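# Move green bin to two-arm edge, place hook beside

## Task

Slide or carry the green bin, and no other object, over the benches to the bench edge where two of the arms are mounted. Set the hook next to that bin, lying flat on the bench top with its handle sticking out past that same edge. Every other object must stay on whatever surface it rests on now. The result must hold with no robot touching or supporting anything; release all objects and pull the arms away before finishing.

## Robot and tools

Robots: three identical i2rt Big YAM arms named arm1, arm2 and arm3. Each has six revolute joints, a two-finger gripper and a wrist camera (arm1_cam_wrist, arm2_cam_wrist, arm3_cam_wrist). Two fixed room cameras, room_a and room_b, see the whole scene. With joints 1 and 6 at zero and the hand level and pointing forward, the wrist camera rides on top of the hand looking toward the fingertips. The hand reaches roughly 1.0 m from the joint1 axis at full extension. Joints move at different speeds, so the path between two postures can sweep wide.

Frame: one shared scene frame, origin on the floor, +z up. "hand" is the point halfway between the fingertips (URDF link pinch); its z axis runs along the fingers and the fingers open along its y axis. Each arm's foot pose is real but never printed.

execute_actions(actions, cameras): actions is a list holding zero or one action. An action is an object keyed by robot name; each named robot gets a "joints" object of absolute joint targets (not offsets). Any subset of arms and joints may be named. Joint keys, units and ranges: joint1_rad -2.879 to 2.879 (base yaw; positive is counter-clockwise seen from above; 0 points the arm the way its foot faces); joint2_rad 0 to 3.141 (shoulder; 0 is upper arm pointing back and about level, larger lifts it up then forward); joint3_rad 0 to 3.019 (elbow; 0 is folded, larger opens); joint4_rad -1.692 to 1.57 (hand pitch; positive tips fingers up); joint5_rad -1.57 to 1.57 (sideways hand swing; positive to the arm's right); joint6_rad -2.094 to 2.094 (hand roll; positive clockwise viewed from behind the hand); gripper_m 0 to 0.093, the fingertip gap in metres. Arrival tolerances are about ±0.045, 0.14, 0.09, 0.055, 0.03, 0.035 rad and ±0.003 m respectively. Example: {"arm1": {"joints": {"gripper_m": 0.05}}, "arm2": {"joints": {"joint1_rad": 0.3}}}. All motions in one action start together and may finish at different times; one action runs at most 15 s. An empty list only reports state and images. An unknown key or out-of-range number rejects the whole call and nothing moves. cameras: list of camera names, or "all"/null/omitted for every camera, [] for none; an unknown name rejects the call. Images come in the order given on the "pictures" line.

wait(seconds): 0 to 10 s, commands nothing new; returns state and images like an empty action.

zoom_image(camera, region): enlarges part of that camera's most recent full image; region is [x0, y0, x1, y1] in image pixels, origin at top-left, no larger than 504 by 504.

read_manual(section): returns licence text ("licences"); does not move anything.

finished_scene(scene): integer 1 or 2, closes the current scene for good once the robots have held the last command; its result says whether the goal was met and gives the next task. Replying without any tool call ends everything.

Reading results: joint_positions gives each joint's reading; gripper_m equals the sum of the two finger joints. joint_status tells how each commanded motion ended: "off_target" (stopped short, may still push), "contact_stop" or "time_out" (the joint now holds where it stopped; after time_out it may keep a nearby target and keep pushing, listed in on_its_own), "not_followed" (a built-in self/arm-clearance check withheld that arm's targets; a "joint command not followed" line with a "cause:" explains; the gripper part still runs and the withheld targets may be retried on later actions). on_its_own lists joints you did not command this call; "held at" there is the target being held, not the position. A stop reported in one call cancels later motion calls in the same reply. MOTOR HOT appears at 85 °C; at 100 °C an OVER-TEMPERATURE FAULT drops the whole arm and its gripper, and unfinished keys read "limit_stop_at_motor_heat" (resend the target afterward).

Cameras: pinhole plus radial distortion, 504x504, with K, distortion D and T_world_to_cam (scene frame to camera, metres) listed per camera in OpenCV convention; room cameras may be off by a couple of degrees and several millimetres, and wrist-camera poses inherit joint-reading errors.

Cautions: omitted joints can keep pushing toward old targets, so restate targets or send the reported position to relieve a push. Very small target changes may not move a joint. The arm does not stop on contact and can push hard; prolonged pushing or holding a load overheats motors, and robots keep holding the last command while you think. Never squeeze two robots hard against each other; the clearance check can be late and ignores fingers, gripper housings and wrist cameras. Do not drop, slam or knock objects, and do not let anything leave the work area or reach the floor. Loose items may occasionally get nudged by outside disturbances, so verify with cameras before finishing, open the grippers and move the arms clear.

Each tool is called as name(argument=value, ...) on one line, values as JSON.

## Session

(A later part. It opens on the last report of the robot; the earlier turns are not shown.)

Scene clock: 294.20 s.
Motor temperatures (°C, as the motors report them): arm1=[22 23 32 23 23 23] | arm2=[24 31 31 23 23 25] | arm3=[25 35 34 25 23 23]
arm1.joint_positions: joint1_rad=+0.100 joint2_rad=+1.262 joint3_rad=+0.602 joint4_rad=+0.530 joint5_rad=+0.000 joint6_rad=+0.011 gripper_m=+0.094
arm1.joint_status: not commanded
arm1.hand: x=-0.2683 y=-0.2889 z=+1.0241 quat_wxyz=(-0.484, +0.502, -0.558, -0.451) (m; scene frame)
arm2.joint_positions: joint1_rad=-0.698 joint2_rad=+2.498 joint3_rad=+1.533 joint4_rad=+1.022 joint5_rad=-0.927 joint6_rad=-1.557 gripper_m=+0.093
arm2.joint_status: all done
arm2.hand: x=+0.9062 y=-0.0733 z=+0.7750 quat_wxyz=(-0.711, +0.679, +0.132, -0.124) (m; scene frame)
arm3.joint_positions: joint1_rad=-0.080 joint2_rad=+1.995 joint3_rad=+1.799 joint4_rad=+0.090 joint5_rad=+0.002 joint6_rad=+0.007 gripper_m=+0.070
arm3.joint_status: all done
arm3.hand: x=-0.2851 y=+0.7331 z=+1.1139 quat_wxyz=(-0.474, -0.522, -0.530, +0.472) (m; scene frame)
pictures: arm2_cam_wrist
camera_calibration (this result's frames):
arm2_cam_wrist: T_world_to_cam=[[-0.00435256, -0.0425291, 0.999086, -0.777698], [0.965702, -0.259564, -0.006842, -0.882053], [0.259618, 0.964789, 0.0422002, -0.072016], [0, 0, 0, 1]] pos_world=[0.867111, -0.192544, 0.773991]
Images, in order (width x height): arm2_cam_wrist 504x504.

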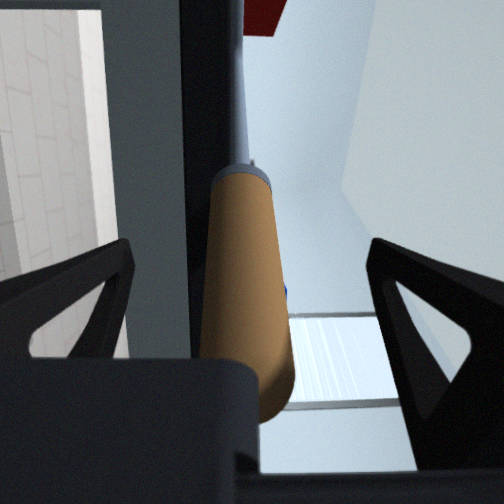

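Good. Close, then lift.

execute_actions(actions=[{"arm2":{"joints":{"gripper_m":0.0}},"arm3":{"joints":{"joint2_rad":1.7,"joint3_rad":1.5}}}], cameras=[])

execute_actions(actions=[{"arm2":{"joints":{"joint2_rad":2.25}},"arm3":{"joints":{"joint2_rad":1.4,"joint3_rad":1.2}}}], cameras=["arm2_cam_wrist","room_b"])

Scene clock: 300.80 s.
Motor temperatures (°C, as the motors report them): arm1=[22 23 32 23 23 23] | arm2=[24 32 31 23 23 25] | arm3=[25 35 33 25 23 23]
arm1.joint_positions: joint1_rad=+0.100 joint2_rad=+1.262 joint3_rad=+0.602 joint4_rad=+0.530 joint5_rad=+0.000 joint6_rad=+0.011 gripper_m=+0.094
arm1.joint_status: not commanded
arm1.hand: x=-0.2683 y=-0.2889 z=+1.0241 quat_wxyz=(-0.484, +0.502, -0.558, -0.451) (m; scene frame)
arm2.joint_positions: joint1_rad=-0.698 joint2_rad=+2.502 joint3_rad=+1.533 joint4_rad=+1.022 joint5_rad=-0.929 joint6_rad=-1.565 gripper_m=+0.029
arm2.joint_status: gripper_m off_target (ended at +0.029, target +0.000)
arm2.hand: x=+0.9056 y=-0.0739 z=+0.7715 quat_wxyz=(-0.710, +0.680, +0.134, -0.123) (m; scene frame)
arm3.joint_positions: joint1_rad=-0.080 joint2_rad=+1.680 joint3_rad=+1.507 joint4_rad=+0.090 joint5_rad=+0.002 joint6_rad=+0.007 gripper_m=+0.070
arm3.joint_status: all done
arm3.hand: x=-0.2857 y=+0.8399 z=+1.1795 quat_wxyz=(-0.480, -0.516, -0.525, +0.478) (m; scene frame)
pictures: none
No camera images: the call's "cameras" was empty. Leave "cameras" out to get every camera's image.

Scene clock: 302.23 s.
Motor temperatures (°C, as the motors report them): arm1=[22 23 32 23 23 23] | arm2=[24 32 31 23 23 25] | arm3=[25 35 33 25 23 23]
arm1.joint_positions: joint1_rad=+0.100 joint2_rad=+1.262 joint3_rad=+0.602 joint4_rad=+0.530 joint5_rad=+0.000 joint6_rad=+0.011 gripper_m=+0.094
arm1.joint_status: not commanded
arm1.hand: x=-0.2683 y=-0.2889 z=+1.0241 quat_wxyz=(-0.484, +0.502, -0.558, -0.451) (m; scene frame)
arm2.joint_positions: joint1_rad=-0.698 joint2_rad=+2.265 joint3_rad=+1.533 joint4_rad=+1.014 joint5_rad=-0.935 joint6_rad=-1.568 gripper_m=+0.029
arm2.joint_status: all done
arm2.hand: x=+0.9132 y=-0.0651 z=+0.9472 quat_wxyz=(-0.763, +0.614, +0.190, -0.067) (m; scene frame)
arm3.joint_positions: joint1_rad=-0.080 joint2_rad=+1.384 joint3_rad=+1.207 joint4_rad=+0.090 joint5_rad=+0.002 joint6_rad=+0.007 gripper_m=+0.070
arm3.joint_status: all done
arm3.hand: x=-0.2870 y=+0.9527 z=+1.1934 quat_wxyz=(-0.479, -0.517, -0.525, +0.477) (m; scene frame)
pictures: arm2_cam_wrist, room_b
camera_calibration (this result's frames):
arm2_cam_wrist: T_world_to_cam=[[-0.132865, -0.232871, 0.963389, -0.810557], [0.962468, -0.262396, 0.0693111, -0.954916], [0.236649, 0.93644, 0.258994, -0.275275], [0, 0, 0, 1]] pos_world=[0.876525, -0.181543, 0.918362]
Images, in order (width x height): arm2_cam_wrist 504x504, room_b 504x504.

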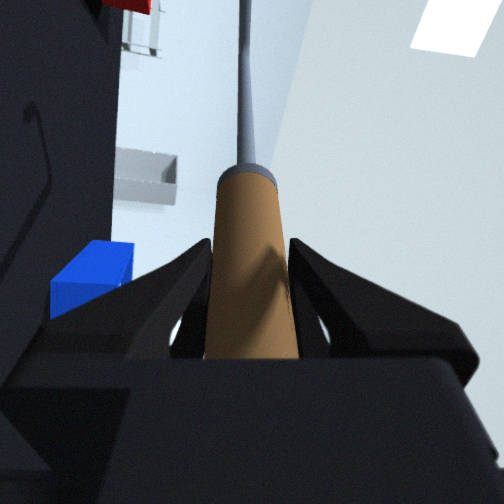

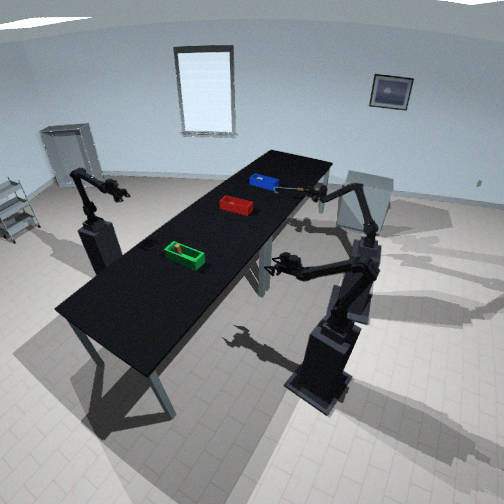

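execute_actions(actions=[{"arm2":{"joints":{"joint1_rad":0.562,"joint2_rad":2.37,"joint3_rad":1.79,"joint4_rad":0.87,"joint5_rad":0.908}},"arm1":{"joints":{"joint6_rad":-1.0}}}], cameras=["arm2_cam_wrist","room_a","room_b"])

Scene clock: 322.47 s.
Motor temperatures (°C, as the motors report them): arm1=[22 23 32 23 23 23] | arm2=[24 33 33 23 23 25] | arm3=[24 32 32 25 23 23]
arm1.joint_positions: joint1_rad=+0.100 joint2_rad=+1.262 joint3_rad=+0.602 joint4_rad=+0.530 joint5_rad=+0.000 joint6_rad=-0.988 gripper_m=+0.094
arm1.joint_status: all done
arm1.hand: x=-0.2683 y=-0.2889 z=+1.0241 quat_wxyz=(-0.640, +0.708, -0.249, -0.164) (m; scene frame)
arm2.joint_positions: joint1_rad=+0.554 joint2_rad=+2.411 joint3_rad=+1.739 joint4_rad=+0.847 joint5_rad=+0.913 joint6_rad=-1.569 gripper_m=+0.029
arm2.joint_status: all done
arm2.hand: x=+0.1994 y=-0.0657 z=+0.9120 quat_wxyz=(-0.743, +0.656, -0.130, +0.029) (m; scene frame)
arm3.joint_positions: joint1_rad=-0.080 joint2_rad=+1.384 joint3_rad=+1.207 joint4_rad=+0.090 joint5_rad=+0.002 joint6_rad=+0.007 gripper_m=+0.070
arm3.joint_status: not commanded
arm3.hand: x=-0.2870 y=+0.9527 z=+1.1934 quat_wxyz=(-0.479, -0.517, -0.525, +0.477) (m; scene frame)
pictures: arm2_cam_wrist, room_a, room_b
camera_calibration (this result's frames):
arm2_cam_wrist: T_world_to_cam=[[0.1289, -0.134372, 0.982512, -0.934814], [0.646959, -0.739489, -0.186013, -0.00120648], [0.751551, 0.659621, -0.00838678, 0.0263419], [0, 0, 0, 1]] pos_world=[0.10148, -0.143881, 0.918462]
Images, in order (width x height): arm2_cam_wrist 504x504, room_a 504x504, room_b 504x504.

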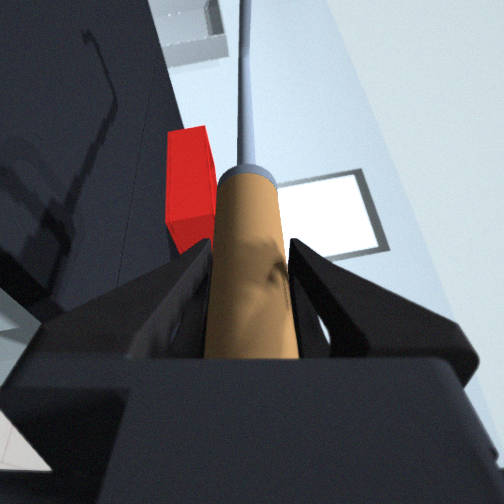

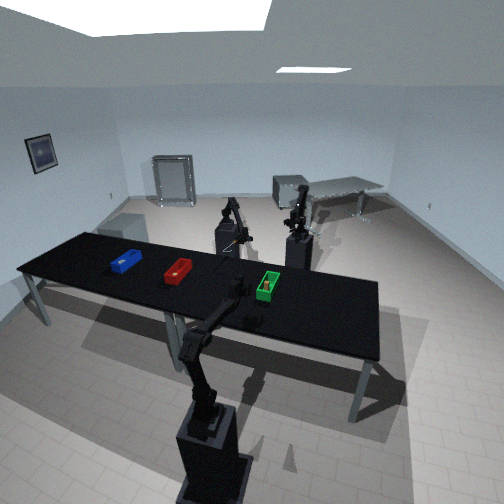

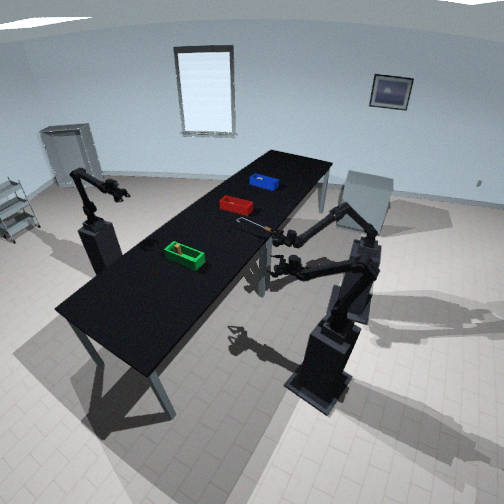

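execute_actions(actions=[{"arm2":{"joints":{"joint2_rad":2.535}}}], cameras=["arm2_cam_wrist","room_b"])

zoom_image(camera="room_b", region=[210, 200, 330, 280])

Scene clock: 328.60 s.
Motor temperatures (°C, as the motors report them): arm1=[22 23 32 23 23 23] | arm2=[24 34 33 23 23 25] | arm3=[24 32 32 25 23 23]
arm1.joint_positions: joint1_rad=+0.100 joint2_rad=+1.262 joint3_rad=+0.602 joint4_rad=+0.530 joint5_rad=+0.000 joint6_rad=-0.988 gripper_m=+0.094
arm1.joint_status: not commanded
arm1.hand: x=-0.2683 y=-0.2889 z=+1.0241 quat_wxyz=(-0.640, +0.708, -0.249, -0.164) (m; scene frame)
arm2.joint_positions: joint1_rad=+0.554 joint2_rad=+2.580 joint3_rad=+1.739 joint4_rad=+0.857 joint5_rad=+0.909 joint6_rad=-1.572 gripper_m=+0.029
arm2.joint_status: all done
arm2.hand: x=+0.2046 y=-0.0747 z=+0.7785 quat_wxyz=(-0.707, +0.698, -0.087, +0.069) (m; scene frame)
arm3.joint_positions: joint1_rad=-0.080 joint2_rad=+1.384 joint3_rad=+1.207 joint4_rad=+0.090 joint5_rad=+0.002 joint6_rad=+0.007 gripper_m=+0.070
arm3.joint_status: not commanded
arm3.hand: x=-0.2870 y=+0.9527 z=+1.1934 quat_wxyz=(-0.479, -0.517, -0.525, +0.477) (m; scene frame)
pictures: arm2_cam_wrist, room_b
camera_calibration (this result's frames):
arm2_cam_wrist: T_world_to_cam=[[0.0256622, -0.0115756, 0.999604, -0.78852], [0.661877, -0.749173, -0.0256675, -0.164658], [0.749173, 0.662273, -0.0115638, 0.0304047], [0, 0, 0, 1]] pos_world=[0.10644, -0.152621, 0.784333]
Images, in order (width x height): arm2_cam_wrist 504x504, room_b 504x504.

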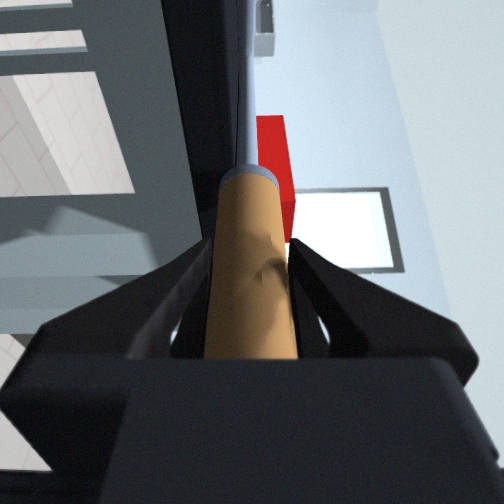

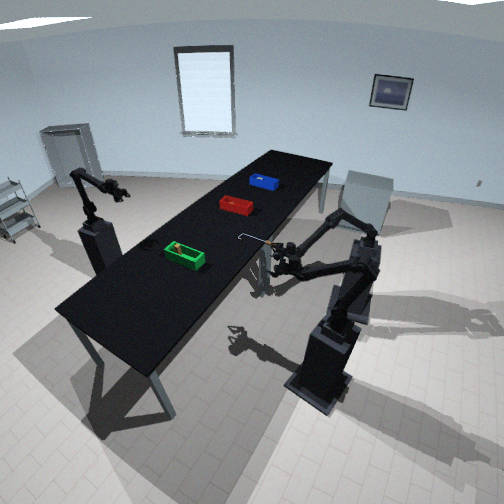

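Region (210, 200, 330, 280) of room_b's 504x504 image, scaled by 4.200, with more detail than that image has.

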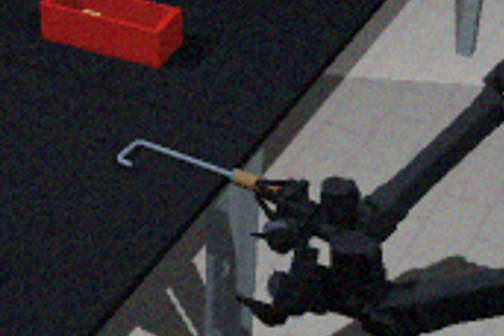

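execute_actions(actions=[{"arm2":{"joints":{"joint1_rad":0.505}}}], cameras=[])

execute_actions(actions=[{"arm2":{"joints":{"gripper_m":0.093}}}], cameras=["arm2_cam_wrist","room_b"])

zoom_image(camera="room_b", region=[210, 200, 330, 280])

Scene clock: 338.10 s.
Motor temperatures (°C, as the motors report them): arm1=[22 23 32 23 23 23] | arm2=[24 34 34 23 23 25] | arm3=[24 31 32 25 23 23]
arm1.joint_positions: joint1_rad=+0.100 joint2_rad=+1.262 joint3_rad=+0.602 joint4_rad=+0.530 joint5_rad=+0.000 joint6_rad=-0.988 gripper_m=+0.094
arm1.joint_status: not commanded
arm1.hand: x=-0.2683 y=-0.2889 z=+1.0241 quat_wxyz=(-0.640, +0.708, -0.249, -0.164) (m; scene frame)
arm2.joint_positions: joint1_rad=+0.514 joint2_rad=+2.580 joint3_rad=+1.739 joint4_rad=+0.857 joint5_rad=+0.913 joint6_rad=-1.572 gripper_m=+0.029
arm2.joint_status: all done
arm2.hand: x=+0.2342 y=-0.0590 z=+0.7781 quat_wxyz=(-0.705, +0.697, -0.102, +0.084) (m; scene frame)
arm3.joint_positions: joint1_rad=-0.080 joint2_rad=+1.384 joint3_rad=+1.207 joint4_rad=+0.090 joint5_rad=+0.002 joint6_rad=+0.007 gripper_m=+0.070
arm3.joint_status: not commanded
arm3.hand: x=-0.2870 y=+0.9527 z=+1.1934 quat_wxyz=(-0.479, -0.517, -0.525, +0.477) (m; scene frame)
pictures: none
No camera images: the call's "cameras" was empty. Leave "cameras" out to get every camera's image.

Scene clock: 338.97 s.
Motor temperatures (°C, as the motors report them): arm1=[22 23 32 23 23 23] | arm2=[24 34 34 23 23 25] | arm3=[24 31 32 25 23 23]
arm1.joint_positions: joint1_rad=+0.100 joint2_rad=+1.262 joint3_rad=+0.602 joint4_rad=+0.530 joint5_rad=+0.000 joint6_rad=-0.988 gripper_m=+0.094
arm1.joint_status: not commanded
arm1.hand: x=-0.2683 y=-0.2889 z=+1.0241 quat_wxyz=(-0.640, +0.708, -0.249, -0.164) (m; scene frame)
arm2.joint_positions: joint1_rad=+0.514 joint2_rad=+2.551 joint3_rad=+1.748 joint4_rad=+0.857 joint5_rad=+0.910 joint6_rad=-1.572 gripper_m=+0.093
arm2.joint_status: all done
arm2.hand: x=+0.2308 y=-0.0540 z=+0.8053 quat_wxyz=(-0.715, +0.687, -0.111, +0.074) (m; scene frame)
arm3.joint_positions: joint1_rad=-0.080 joint2_rad=+1.384 joint3_rad=+1.207 joint4_rad=+0.090 joint5_rad=+0.002 joint6_rad=+0.007 gripper_m=+0.070
arm3.joint_status: not commanded
arm3.hand: x=-0.2870 y=+0.9527 z=+1.1934 quat_wxyz=(-0.479, -0.517, -0.525, +0.477) (m; scene frame)
pictures: arm2_cam_wrist, room_b
camera_calibration (this result's frames):
arm2_cam_wrist: T_world_to_cam=[[0.0482766, -0.0424105, 0.997933, -0.821324], [0.628842, -0.774948, -0.0633552, -0.129143], [0.776033, 0.630601, -0.0107423, -0.0111829], [0, 0, 0, 1]] pos_world=[0.129539, -0.12786, 0.811324]
Images, in order (width x height): arm2_cam_wrist 504x504, room_b 504x504.

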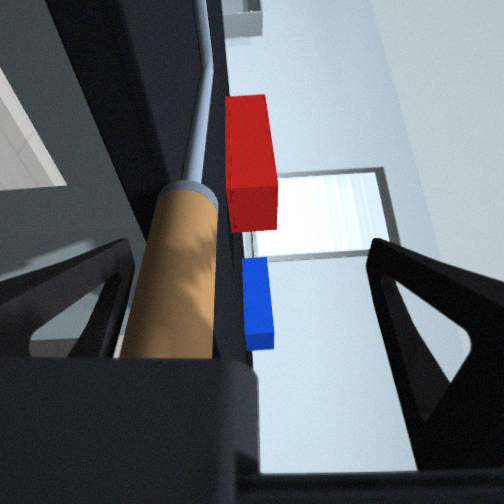

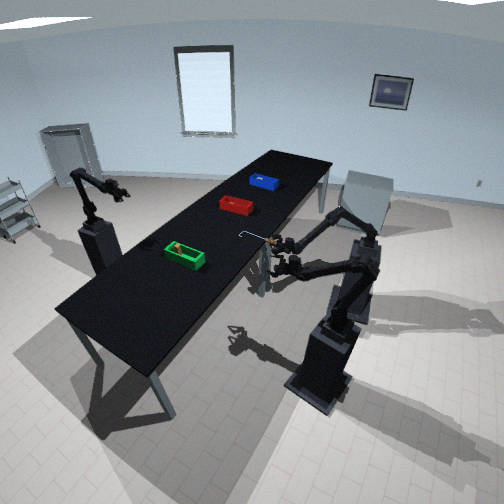

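Region (210, 200, 330, 280) of room_b's 504x504 image, scaled by 4.200, with more detail than that image has.

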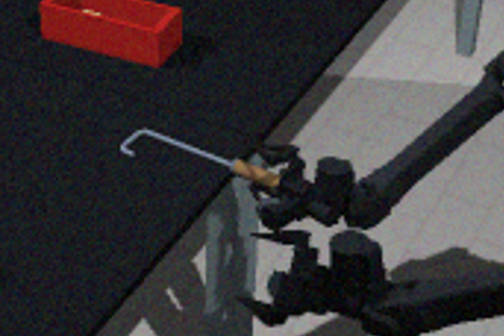

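execute_actions(actions=[{"arm2":{"joints":{"joint3_rad":1.67,"joint5_rad":1.4}}}], cameras=["room_b"])

zoom_image(camera="room_b", region=[210, 200, 330, 280])

Scene clock: 350.13 s.
Motor temperatures (°C, as the motors report them): arm1=[22 23 32 23 23 23] | arm2=[24 35 33 23 23 25] | arm3=[24 31 32 25 23 23]
arm1.joint_positions: joint1_rad=+0.100 joint2_rad=+1.262 joint3_rad=+0.602 joint4_rad=+0.530 joint5_rad=+0.000 joint6_rad=-0.988 gripper_m=+0.094
arm1.joint_status: not commanded
arm1.hand: x=-0.2683 y=-0.2889 z=+1.0241 quat_wxyz=(-0.640, +0.708, -0.249, -0.164) (m; scene frame)
arm2.joint_positions: joint1_rad=+0.514 joint2_rad=+2.542 joint3_rad=+1.668 joint4_rad=+0.857 joint5_rad=+1.397 joint6_rad=-1.572 gripper_m=+0.093
arm2.joint_status: all done
arm2.hand: x=+0.3157 y=-0.1111 z=+0.7773 quat_wxyz=(-0.654, +0.662, -0.259, +0.259) (m; scene frame)
arm3.joint_positions: joint1_rad=-0.080 joint2_rad=+1.384 joint3_rad=+1.207 joint4_rad=+0.090 joint5_rad=+0.002 joint6_rad=+0.007 gripper_m=+0.070
arm3.joint_status: not commanded
arm3.hand: x=-0.2870 y=+0.9527 z=+1.1934 quat_wxyz=(-0.479, -0.517, -0.525, +0.477) (m; scene frame)
pictures: room_b
Images, in order (width x height): room_b 504x504.

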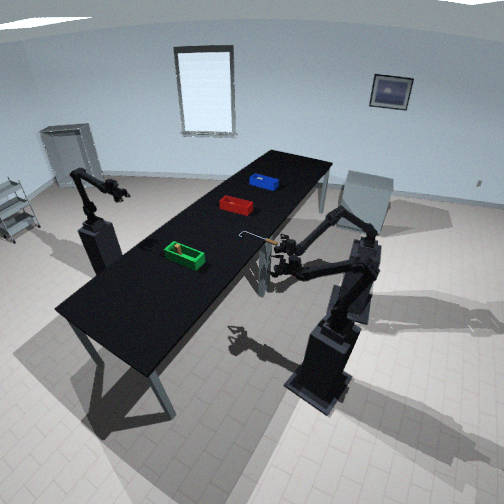

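Region (210, 200, 330, 280) of room_b's 504x504 image, scaled by 4.200, with more detail than that image has.

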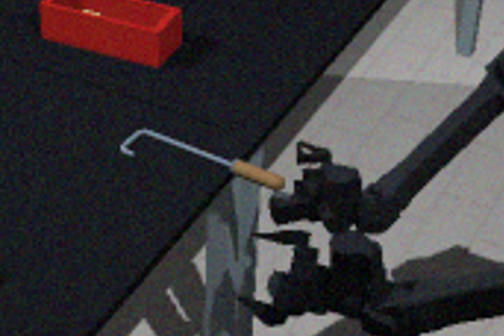

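execute_actions(actions=[{"arm2":{"joints":{"joint3_rad":1.0,"joint2_rad":1.9}},"arm1":{"joints":{"joint1_rad":-0.3,"joint2_rad":1.7,"joint3_rad":0.9,"joint4_rad":0.83,"joint5_rad":-0.835}}}], cameras=[])

execute_actions(actions=[{"arm2":{"joints":{"joint1_rad":-0.7,"joint3_rad":0.6,"joint2_rad":1.2,"joint5_rad":0.8}},"arm1":{"joints":{"joint1_rad":-0.665,"joint2_rad":2.575,"joint3_rad":1.815}}}], cameras=["arm1_cam_wrist","room_a","room_b"])

Scene clock: 370.47 s.
Motor temperatures (°C, as the motors report them): arm1=[22 23 33 23 23 23] | arm2=[24 35 32 23 23 25] | arm3=[24 31 33 25 23 23]
arm1.joint_positions: joint1_rad=-0.311 joint2_rad=+1.716 joint3_rad=+0.866 joint4_rad=+0.812 joint5_rad=-0.832 joint6_rad=-0.989 gripper_m=+0.094
arm1.joint_status: all done
arm1.hand: x=-0.1454 y=-0.2290 z=+0.9791 quat_wxyz=(-0.623, +0.707, -0.100, -0.319) (m; scene frame)
arm2.joint_positions: joint1_rad=+0.514 joint2_rad=+1.883 joint3_rad=+1.001 joint4_rad=+0.857 joint5_rad=+1.399 joint6_rad=-1.572 gripper_m=+0.093
arm2.joint_status: all done
arm2.hand: x=+0.4226 y=-0.2492 z=+0.9546 quat_wxyz=(-0.652, +0.664, -0.257, +0.262) (m; scene frame)
arm3.joint_positions: joint1_rad=-0.080 joint2_rad=+1.384 joint3_rad=+1.207 joint4_rad=+0.090 joint5_rad=+0.002 joint6_rad=+0.007 gripper_m=+0.070
arm3.joint_status: not commanded
arm3.hand: x=-0.2870 y=+0.9527 z=+1.1934 quat_wxyz=(-0.479, -0.517, -0.525, +0.477) (m; scene frame)
pictures: none
No camera images: the call's "cameras" was empty. Leave "cameras" out to get every camera's image.

Scene clock: 372.17 s.
Motor temperatures (°C, as the motors report them): arm1=[22 24 33 23 23 23] | arm2=[24 34 32 23 23 25] | arm3=[24 31 33 25 23 23]
arm1.joint_positions: joint1_rad=-0.667 joint2_rad=+2.599 joint3_rad=+1.766 joint4_rad=+0.817 joint5_rad=-0.833 joint6_rad=-0.989 gripper_m=+0.094
arm1.joint_status: all done
arm1.hand: x=+0.2253 y=-0.1642 z=+0.7571 quat_wxyz=(-0.675, +0.676, -0.217, -0.201) (m; scene frame)
arm2.joint_positions: joint1_rad=-0.693 joint2_rad=+1.196 joint3_rad=+0.605 joint4_rad=+0.857 joint5_rad=+0.803 joint6_rad=-1.572 gripper_m=+0.093
arm2.joint_status: all done
arm2.hand: x=+0.9649 y=-0.4738 z=+1.1194 quat_wxyz=(-0.635, +0.454, -0.458, +0.426) (m; scene frame)
arm3.joint_positions: joint1_rad=-0.080 joint2_rad=+1.384 joint3_rad=+1.207 joint4_rad=+0.090 joint5_rad=+0.002 joint6_rad=+0.007 gripper_m=+0.070
arm3.joint_status: not commanded
arm3.hand: x=-0.2870 y=+0.9527 z=+1.1934 quat_wxyz=(-0.479, -0.517, -0.525, +0.477) (m; scene frame)
pictures: arm1_cam_wrist, room_a, room_b
camera_calibration (this result's frames):
arm1_cam_wrist: T_world_to_cam=[[0.568856, -0.024481, 0.822073, -0.758623], [0.650355, -0.598458, -0.467853, 0.12077], [0.50343, 0.80078, -0.324515, 0.389037], [0, 0, 0, 1]] pos_world=[0.157151, -0.257829, 0.806394]
Images, in order (width x height): arm1_cam_wrist 504x504, room_a 504x504, room_b 504x504.

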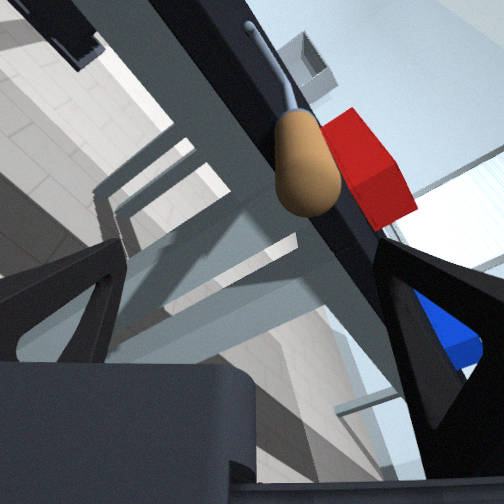

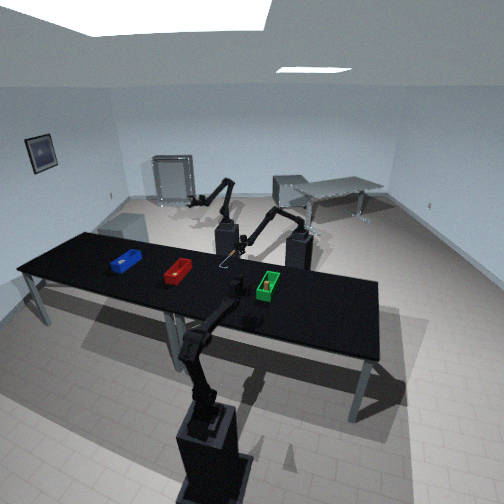

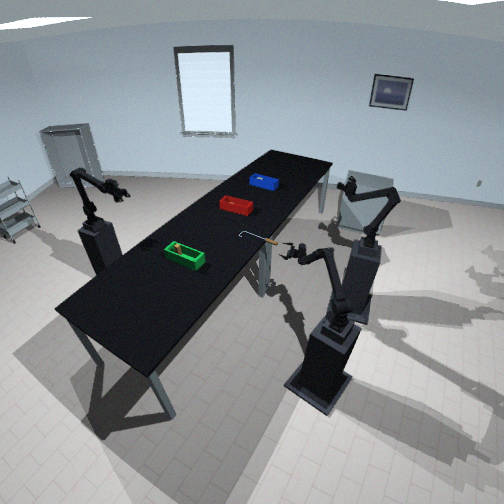

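execute_actions(actions=[{"arm1":{"joints":{"joint1_rad":-0.625,"joint3_rad":1.93,"joint4_rad":0.71,"joint5_rad":-0.807}}}], cameras=["arm1_cam_wrist"])

Scene clock: 393.73 s.
Motor temperatures (°C, as the motors report them): arm1=[22 28 35 23 23 23] | arm2=[24 32 32 23 23 25] | arm3=[24 31 33 25 23 23]
arm1.joint_positions: joint1_rad=-0.628 joint2_rad=+2.589 joint3_rad=+1.883 joint4_rad=+0.716 joint5_rad=-0.809 joint6_rad=-0.989 gripper_m=+0.094
arm1.joint_status: all done
arm1.hand: x=+0.2283 y=-0.1217 z=+0.8010 quat_wxyz=(-0.682, +0.673, -0.204, -0.201) (m; scene frame)
arm2.joint_positions: joint1_rad=-0.693 joint2_rad=+1.196 joint3_rad=+0.605 joint4_rad=+0.857 joint5_rad=+0.803 joint6_rad=-1.572 gripper_m=+0.093
arm2.joint_status: not commanded
arm2.hand: x=+0.9649 y=-0.4738 z=+1.1194 quat_wxyz=(-0.635, +0.454, -0.458, +0.426) (m; scene frame)
arm3.joint_positions: joint1_rad=-0.080 joint2_rad=+1.384 joint3_rad=+1.207 joint4_rad=+0.090 joint5_rad=+0.002 joint6_rad=+0.007 gripper_m=+0.070
arm3.joint_status: not commanded
arm3.hand: x=-0.2870 y=+0.9527 z=+1.1934 quat_wxyz=(-0.479, -0.517, -0.525, +0.477) (m; scene frame)
pictures: arm1_cam_wrist
camera_calibration (this result's frames):
arm1_cam_wrist: T_world_to_cam=[[0.553013, -0.0308559, 0.832601, -0.800971], [0.668184, -0.580522, -0.465322, 0.160853], [0.497701, 0.81366, -0.300419, 0.351258], [0, 0, 0, 1]] pos_world=[0.160647, -0.217141, 0.847262]
Images, in order (width x height): arm1_cam_wrist 504x504.

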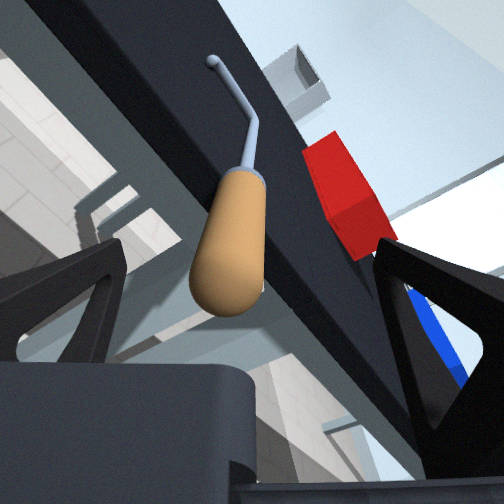

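execute_actions(actions=[{"arm1":{"joints":{"joint1_rad":-0.6,"joint2_rad":2.645,"joint3_rad":2.04,"joint4_rad":0.65,"joint5_rad":-0.76}}}], cameras=[])

execute_actions(actions=[{"arm1":{"joints":{"joint1_rad":-0.58,"joint2_rad":2.70,"joint3_rad":2.14,"joint4_rad":0.6,"joint5_rad":-0.73}}}], cameras=["arm1_cam_wrist"])

Scene clock: 403.57 s.
Motor temperatures (°C, as the motors report them): arm1=[22 28 36 23 23 23] | arm2=[24 31 32 23 23 25] | arm3=[24 30 33 25 23 23]
arm1.joint_positions: joint1_rad=-0.609 joint2_rad=+2.644 joint3_rad=+1.978 joint4_rad=+0.656 joint5_rad=-0.763 joint6_rad=-0.989 gripper_m=+0.094
arm1.joint_status: all done
arm1.hand: x=+0.2352 y=-0.0998 z=+0.7889 quat_wxyz=(-0.678, +0.674, -0.219, -0.195) (m; scene frame)
arm2.joint_positions: joint1_rad=-0.693 joint2_rad=+1.196 joint3_rad=+0.605 joint4_rad=+0.857 joint5_rad=+0.803 joint6_rad=-1.572 gripper_m=+0.093
arm2.joint_status: not commanded
arm2.hand: x=+0.9649 y=-0.4738 z=+1.1194 quat_wxyz=(-0.635, +0.454, -0.458, +0.426) (m; scene frame)
arm3.joint_positions: joint1_rad=-0.080 joint2_rad=+1.384 joint3_rad=+1.207 joint4_rad=+0.090 joint5_rad=+0.002 joint6_rad=+0.007 gripper_m=+0.070
arm3.joint_status: not commanded
arm3.hand: x=-0.2870 y=+0.9527 z=+1.1934 quat_wxyz=(-0.479, -0.517, -0.525, +0.477) (m; scene frame)
pictures: none
No camera images: the call's "cameras" was empty. Leave "cameras" out to get every camera's image.

Scene clock: 404.50 s.
Motor temperatures (°C, as the motors report them): arm1=[22 28 36 23 23 23] | arm2=[24 31 32 23 23 25] | arm3=[24 30 33 25 23 23]
arm1.joint_positions: joint1_rad=-0.588 joint2_rad=+2.699 joint3_rad=+2.077 joint4_rad=+0.605 joint5_rad=-0.733 joint6_rad=-0.989 gripper_m=+0.094
arm1.joint_status: all done
arm1.hand: x=+0.2368 y=-0.0769 z=+0.7807 quat_wxyz=(-0.677, +0.674, -0.224, -0.193) (m; scene frame)
arm2.joint_positions: joint1_rad=-0.693 joint2_rad=+1.196 joint3_rad=+0.605 joint4_rad=+0.857 joint5_rad=+0.803 joint6_rad=-1.572 gripper_m=+0.093
arm2.joint_status: not commanded
arm2.hand: x=+0.9649 y=-0.4738 z=+1.1194 quat_wxyz=(-0.635, +0.454, -0.458, +0.426) (m; scene frame)
arm3.joint_positions: joint1_rad=-0.080 joint2_rad=+1.384 joint3_rad=+1.207 joint4_rad=+0.090 joint5_rad=+0.002 joint6_rad=+0.007 gripper_m=+0.070
arm3.joint_status: not commanded
arm3.hand: x=-0.2870 y=+0.9527 z=+1.1934 quat_wxyz=(-0.479, -0.517, -0.525, +0.477) (m; scene frame)
pictures: arm1_cam_wrist
camera_calibration (this result's frames):
arm1_cam_wrist: T_world_to_cam=[[0.56753, -0.0354745, 0.822588, -0.783311], [0.637577, -0.613215, -0.466329, 0.177267], [0.520966, 0.789119, -0.3254, 0.316639], [0, 0, 0, 1]] pos_world=[0.166573, -0.168951, 0.830041]
Images, in order (width x height): arm1_cam_wrist 504x504.

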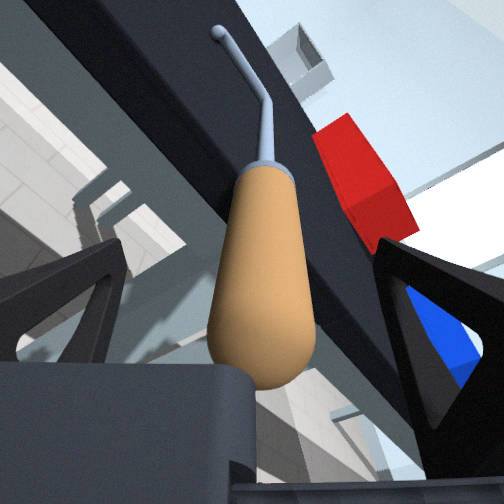

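execute_actions(actions=[{"arm1":{"joints":{"joint3_rad":2.165,"gripper_m":0}}}], cameras=[])

execute_actions(actions=[{"arm1":{"joints":{"joint2_rad":2.45}}}], cameras=["arm1_cam_wrist","room_b"])

Scene clock: 415.53 s.
Motor temperatures (°C, as the motors report them): arm1=[22 29 37 23 23 23] | arm2=[24 31 32 23 23 25] | arm3=[24 30 33 25 23 23]
arm1.joint_positions: joint1_rad=-0.588 joint2_rad=+2.703 joint3_rad=+2.100 joint4_rad=+0.603 joint5_rad=-0.729 joint6_rad=-0.990 gripper_m=+0.030
arm1.joint_status: gripper_m off_target (ended at +0.030, target +0.000); the others done
arm1.hand: x=+0.2408 y=-0.0735 z=+0.7893 quat_wxyz=(-0.683, +0.671, -0.220, -0.189) (m; scene frame)
arm2.joint_positions: joint1_rad=-0.693 joint2_rad=+1.196 joint3_rad=+0.605 joint4_rad=+0.857 joint5_rad=+0.803 joint6_rad=-1.572 gripper_m=+0.093
arm2.joint_status: not commanded
arm2.hand: x=+0.9649 y=-0.4738 z=+1.1194 quat_wxyz=(-0.635, +0.454, -0.458, +0.426) (m; scene frame)
arm3.joint_positions: joint1_rad=-0.080 joint2_rad=+1.384 joint3_rad=+1.207 joint4_rad=+0.090 joint5_rad=+0.002 joint6_rad=+0.007 gripper_m=+0.070
arm3.joint_status: not commanded
arm3.hand: x=-0.2870 y=+0.9527 z=+1.1934 quat_wxyz=(-0.479, -0.517, -0.525, +0.477) (m; scene frame)
pictures: none
No camera images: the call's "cameras" was empty. Leave "cameras" out to get every camera's image.

Scene clock: 417.07 s.
Motor temperatures (°C, as the motors report them): arm1=[22 29 38 23 23 23] | arm2=[24 31 32 23 23 25] | arm3=[24 30 33 25 23 23]
arm1.joint_positions: joint1_rad=-0.586 joint2_rad=+2.500 joint3_rad=+2.100 joint4_rad=+0.570 joint5_rad=-0.730 joint6_rad=-0.982 gripper_m=+0.030
arm1.joint_status: all done
arm1.hand: x=+0.2448 y=-0.0684 z=+0.9647 quat_wxyz=(-0.733, +0.638, -0.169, -0.165) (m; scene frame)
arm2.joint_positions: joint1_rad=-0.693 joint2_rad=+1.196 joint3_rad=+0.605 joint4_rad=+0.857 joint5_rad=+0.803 joint6_rad=-1.572 gripper_m=+0.093
arm2.joint_status: not commanded
arm2.hand: x=+0.9649 y=-0.4738 z=+1.1194 quat_wxyz=(-0.635, +0.454, -0.458, +0.426) (m; scene frame)
arm3.joint_positions: joint1_rad=-0.080 joint2_rad=+1.384 joint3_rad=+1.207 joint4_rad=+0.090 joint5_rad=+0.002 joint6_rad=+0.007 gripper_m=+0.070
arm3.joint_status: not commanded
arm3.hand: x=-0.2870 y=+0.9527 z=+1.1934 quat_wxyz=(-0.479, -0.517, -0.525, +0.477) (m; scene frame)
pictures: arm1_cam_wrist, room_b
camera_calibration (this result's frames):
arm1_cam_wrist: T_world_to_cam=[[0.461092, -0.150968, 0.874416, -0.970752], [0.69499, -0.551242, -0.46165, 0.248798], [0.551709, 0.820574, -0.149252, 0.190274], [0, 0, 0, 1]] pos_world=[0.169718, -0.165539, 0.992097]
Images, in order (width x height): arm1_cam_wrist 504x504, room_b 504x504.

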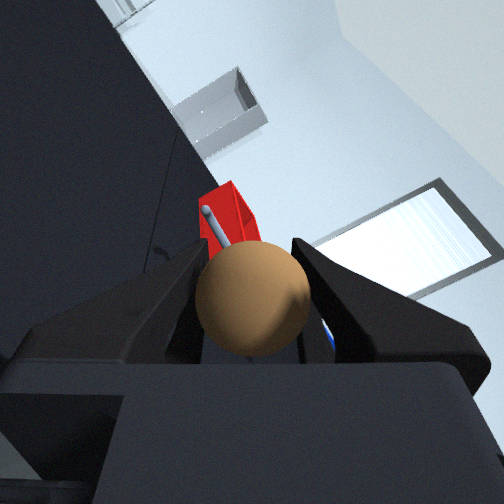

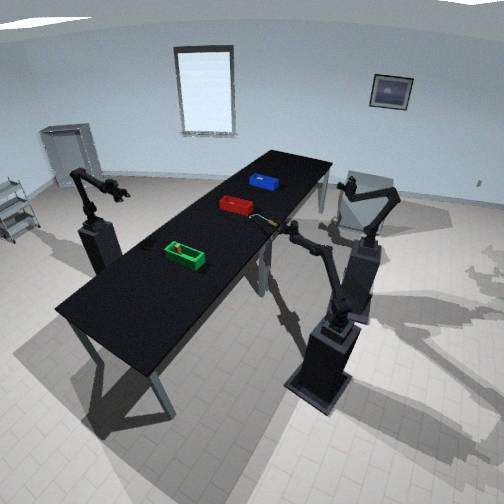

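execute_actions(actions=[{"arm1":{"joints":{"joint6_rad":-1.5}}}], cameras=["arm1_cam_wrist","room_a","room_b"])

zoom_image(camera="room_b", region=[210, 180, 330, 260])

zoom_image(camera="room_a", region=[160, 200, 280, 290])

Scene clock: 427.67 s.
Motor temperatures (°C, as the motors report them): arm1=[22 31 39 23 23 23] | arm2=[24 31 32 23 23 25] | arm3=[25 30 33 25 23 23]
arm1.joint_positions: joint1_rad=-0.586 joint2_rad=+2.500 joint3_rad=+2.100 joint4_rad=+0.570 joint5_rad=-0.730 joint6_rad=-1.454 gripper_m=+0.030
arm1.joint_status: joint6_rad time_out (moved -0.472 of -0.518)
arm1.on_its_own: joint6_rad reads -1.454 and still pushes toward -1.500 since a time_out
arm1.hand: x=+0.2448 y=-0.0684 z=+0.9647 quat_wxyz=(-0.752, +0.659, -0.015, +0.011) (m; scene frame)
arm2.joint_positions: joint1_rad=-0.693 joint2_rad=+1.196 joint3_rad=+0.605 joint4_rad=+0.857 joint5_rad=+0.803 joint6_rad=-1.572 gripper_m=+0.093
arm2.joint_status: not commanded
arm2.hand: x=+0.9649 y=-0.4738 z=+1.1194 quat_wxyz=(-0.635, +0.454, -0.458, +0.426) (m; scene frame)
arm3.joint_positions: joint1_rad=-0.080 joint2_rad=+1.384 joint3_rad=+1.207 joint4_rad=+0.090 joint5_rad=+0.002 joint6_rad=+0.007 gripper_m=+0.070
arm3.joint_status: not commanded
arm3.hand: x=-0.2870 y=+0.9527 z=+1.1934 quat_wxyz=(-0.479, -0.517, -0.525, +0.477) (m; scene frame)
pictures: arm1_cam_wrist, room_a, room_b
camera_calibration (this result's frames):
arm1_cam_wrist: T_world_to_cam=[[0.00825331, -0.148957, 0.988809, -0.970088], [0.791946, -0.60277, -0.0974129, -0.12983], [0.610535, 0.783888, 0.112991, -0.0796128], [0, 0, 0, 1]] pos_world=[0.159431, -0.160351, 0.955581]
Images, in order (width x height): arm1_cam_wrist 504x504, room_a 504x504, room_b 504x504.

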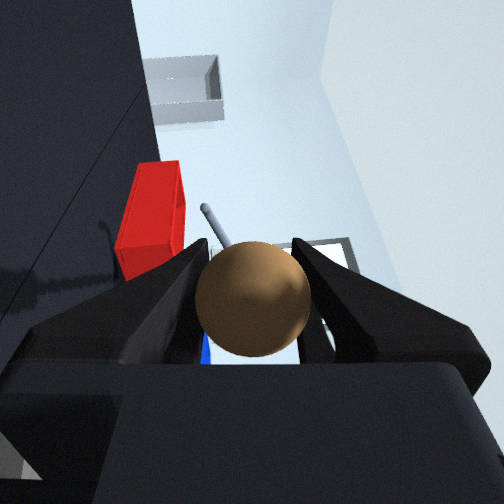

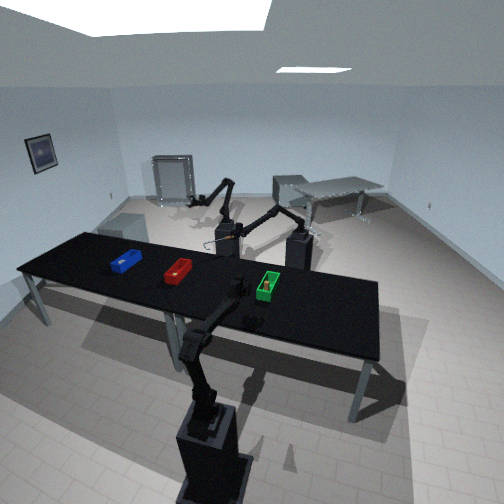

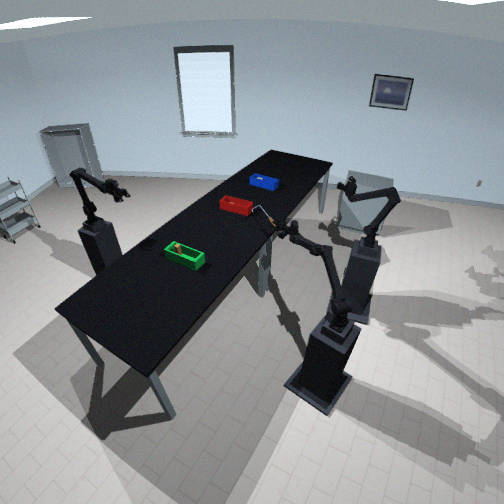

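Region (210, 180, 330, 260) of room_b's 504x504 image, scaled by 4.200, with more detail than that image has.

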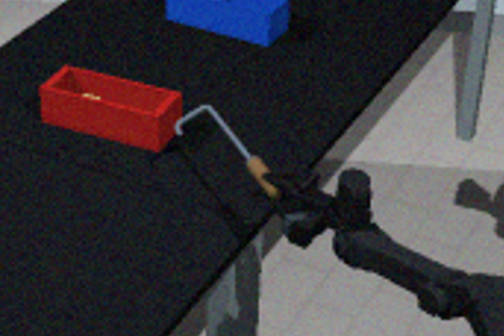

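Region (160, 200, 280, 290) of room_a's 504x504 image, scaled by 4.200, with more detail than that image has; it fills the top 378 rows of this view, and the rest is white.

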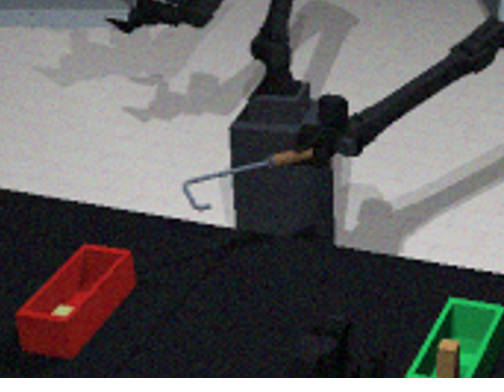

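execute_actions(actions=[{"arm1":{"joints":{"joint1_rad":-0.03,"joint2_rad":2.35,"joint3_rad":2.02,"joint4_rad":0.47,"joint5_rad":-0.95,"joint6_rad":-1.56}}}])

zoom_image(camera="room_b", region=[150, 220, 300, 320])

zoom_image(camera="room_a", region=[220, 220, 340, 310])

Scene clock: 462.20 s.
Motor temperatures (°C, as the motors report them): arm1=[22 34 41 23 23 23] | arm2=[24 30 32 23 23 25] | arm3=[25 30 33 25 23 23]
arm1.joint_positions: joint1_rad=-0.025 joint2_rad=+2.427 joint3_rad=+1.998 joint4_rad=+0.450 joint5_rad=-0.950 joint6_rad=-1.542 gripper_m=+0.030
arm1.joint_status: all done
arm1.hand: x=-0.2661 y=+0.0799 z=+0.9519 quat_wxyz=(-0.664, +0.655, +0.248, -0.262) (m; scene frame)
arm2.joint_positions: joint1_rad=-0.693 joint2_rad=+1.196 joint3_rad=+0.605 joint4_rad=+0.857 joint5_rad=+0.803 joint6_rad=-1.572 gripper_m=+0.093
arm2.joint_status: not commanded
arm2.hand: x=+0.9649 y=-0.4738 z=+1.1194 quat_wxyz=(-0.635, +0.454, -0.458, +0.426) (m; scene frame)
arm3.joint_positions: joint1_rad=-0.080 joint2_rad=+1.384 joint3_rad=+1.207 joint4_rad=+0.090 joint5_rad=+0.002 joint6_rad=+0.007 gripper_m=+0.070
arm3.joint_status: not commanded
arm3.hand: x=-0.2870 y=+0.9527 z=+1.1934 quat_wxyz=(-0.479, -0.517, -0.525, +0.477) (m; scene frame)
pictures: arm1_cam_wrist, arm2_cam_wrist, arm3_cam_wrist, room_a, room_b
camera_calibration (this result's frames):
arm1_cam_wrist: T_world_to_cam=[[0.0395389, -0.0150424, 0.999105, -0.94332], [0.992362, 0.117523, -0.0375026, 0.301702], [-0.116853, 0.992956, 0.0195742, -0.00381138], [0, 0, 0, 1]] pos_world=[-0.262545, -0.0458621, 0.953865]
arm2_cam_wrist: T_world_to_cam=[[-0.121943, -0.224684, 0.966771, -1.07528], [-0.390415, -0.884663, -0.254847, 0.249617], [0.912527, -0.408519, 0.0201582, -0.971444], [0, 0, 0, 1]] pos_world=[0.852801, -0.417624, 1.12274]
arm3_cam_wrist: T_world_to_cam=[[-0.999975, -0.00264067, 0.00663499, -0.294169], [-0.00675687, 0.650558, -0.759426, 0.289762], [-0.00231105, -0.759452, -0.650559, 1.62383], [0, 0, 0, 1]] pos_world=[-0.288451, 1.04394, 1.2784]
Images, in order (width x height): arm1_cam_wrist 504x504, arm2_cam_wrist 504x504, arm3_cam_wrist 504x504, room_a 504x504, room_b 504x504.

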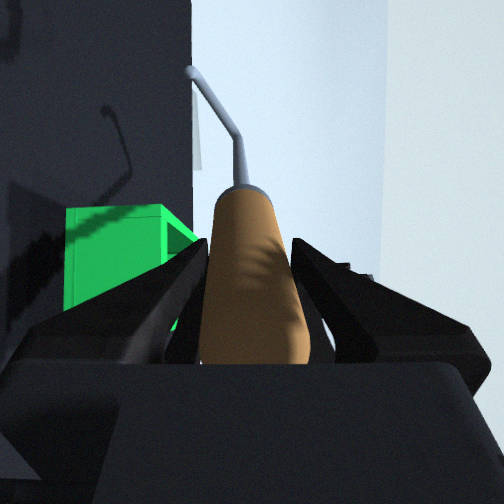

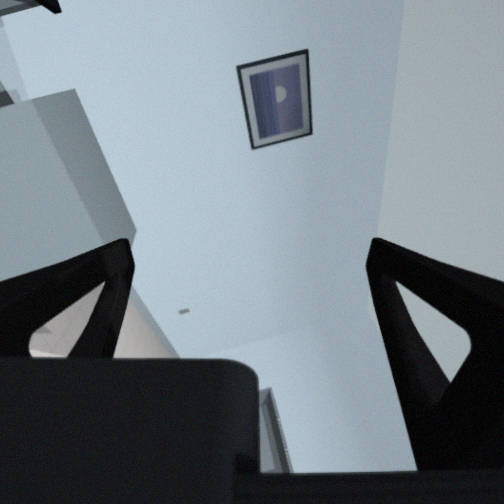

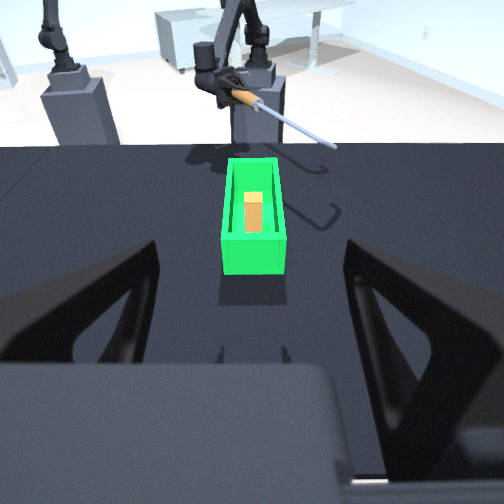

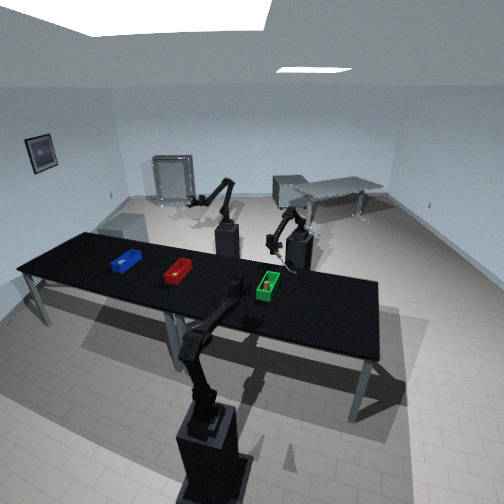

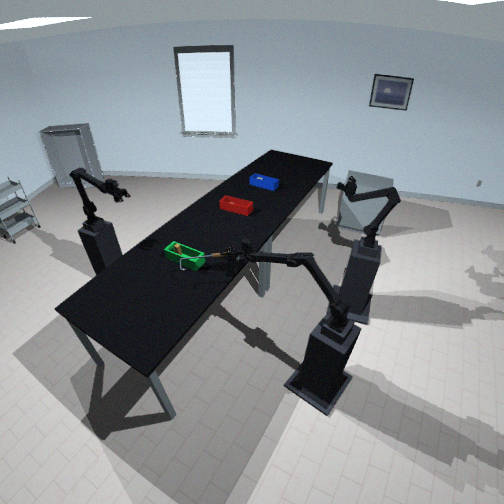

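Region (150, 220, 300, 320) of room_b's 504x504 image, scaled by 3.360, with more detail than that image has.

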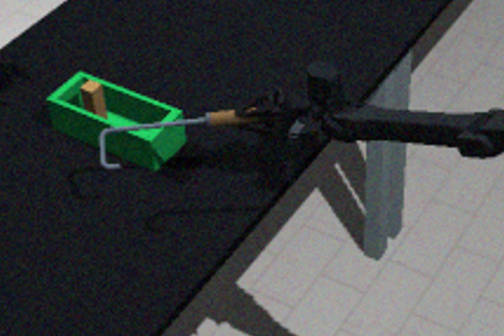

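Region (220, 220, 340, 310) of room_a's 504x504 image, scaled by 4.200, with more detail than that image has; it fills the top 378 rows of this view, and the rest is white.

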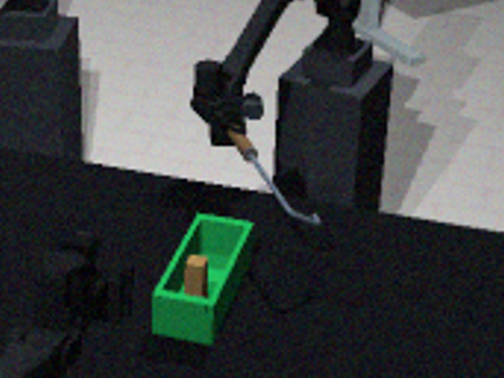

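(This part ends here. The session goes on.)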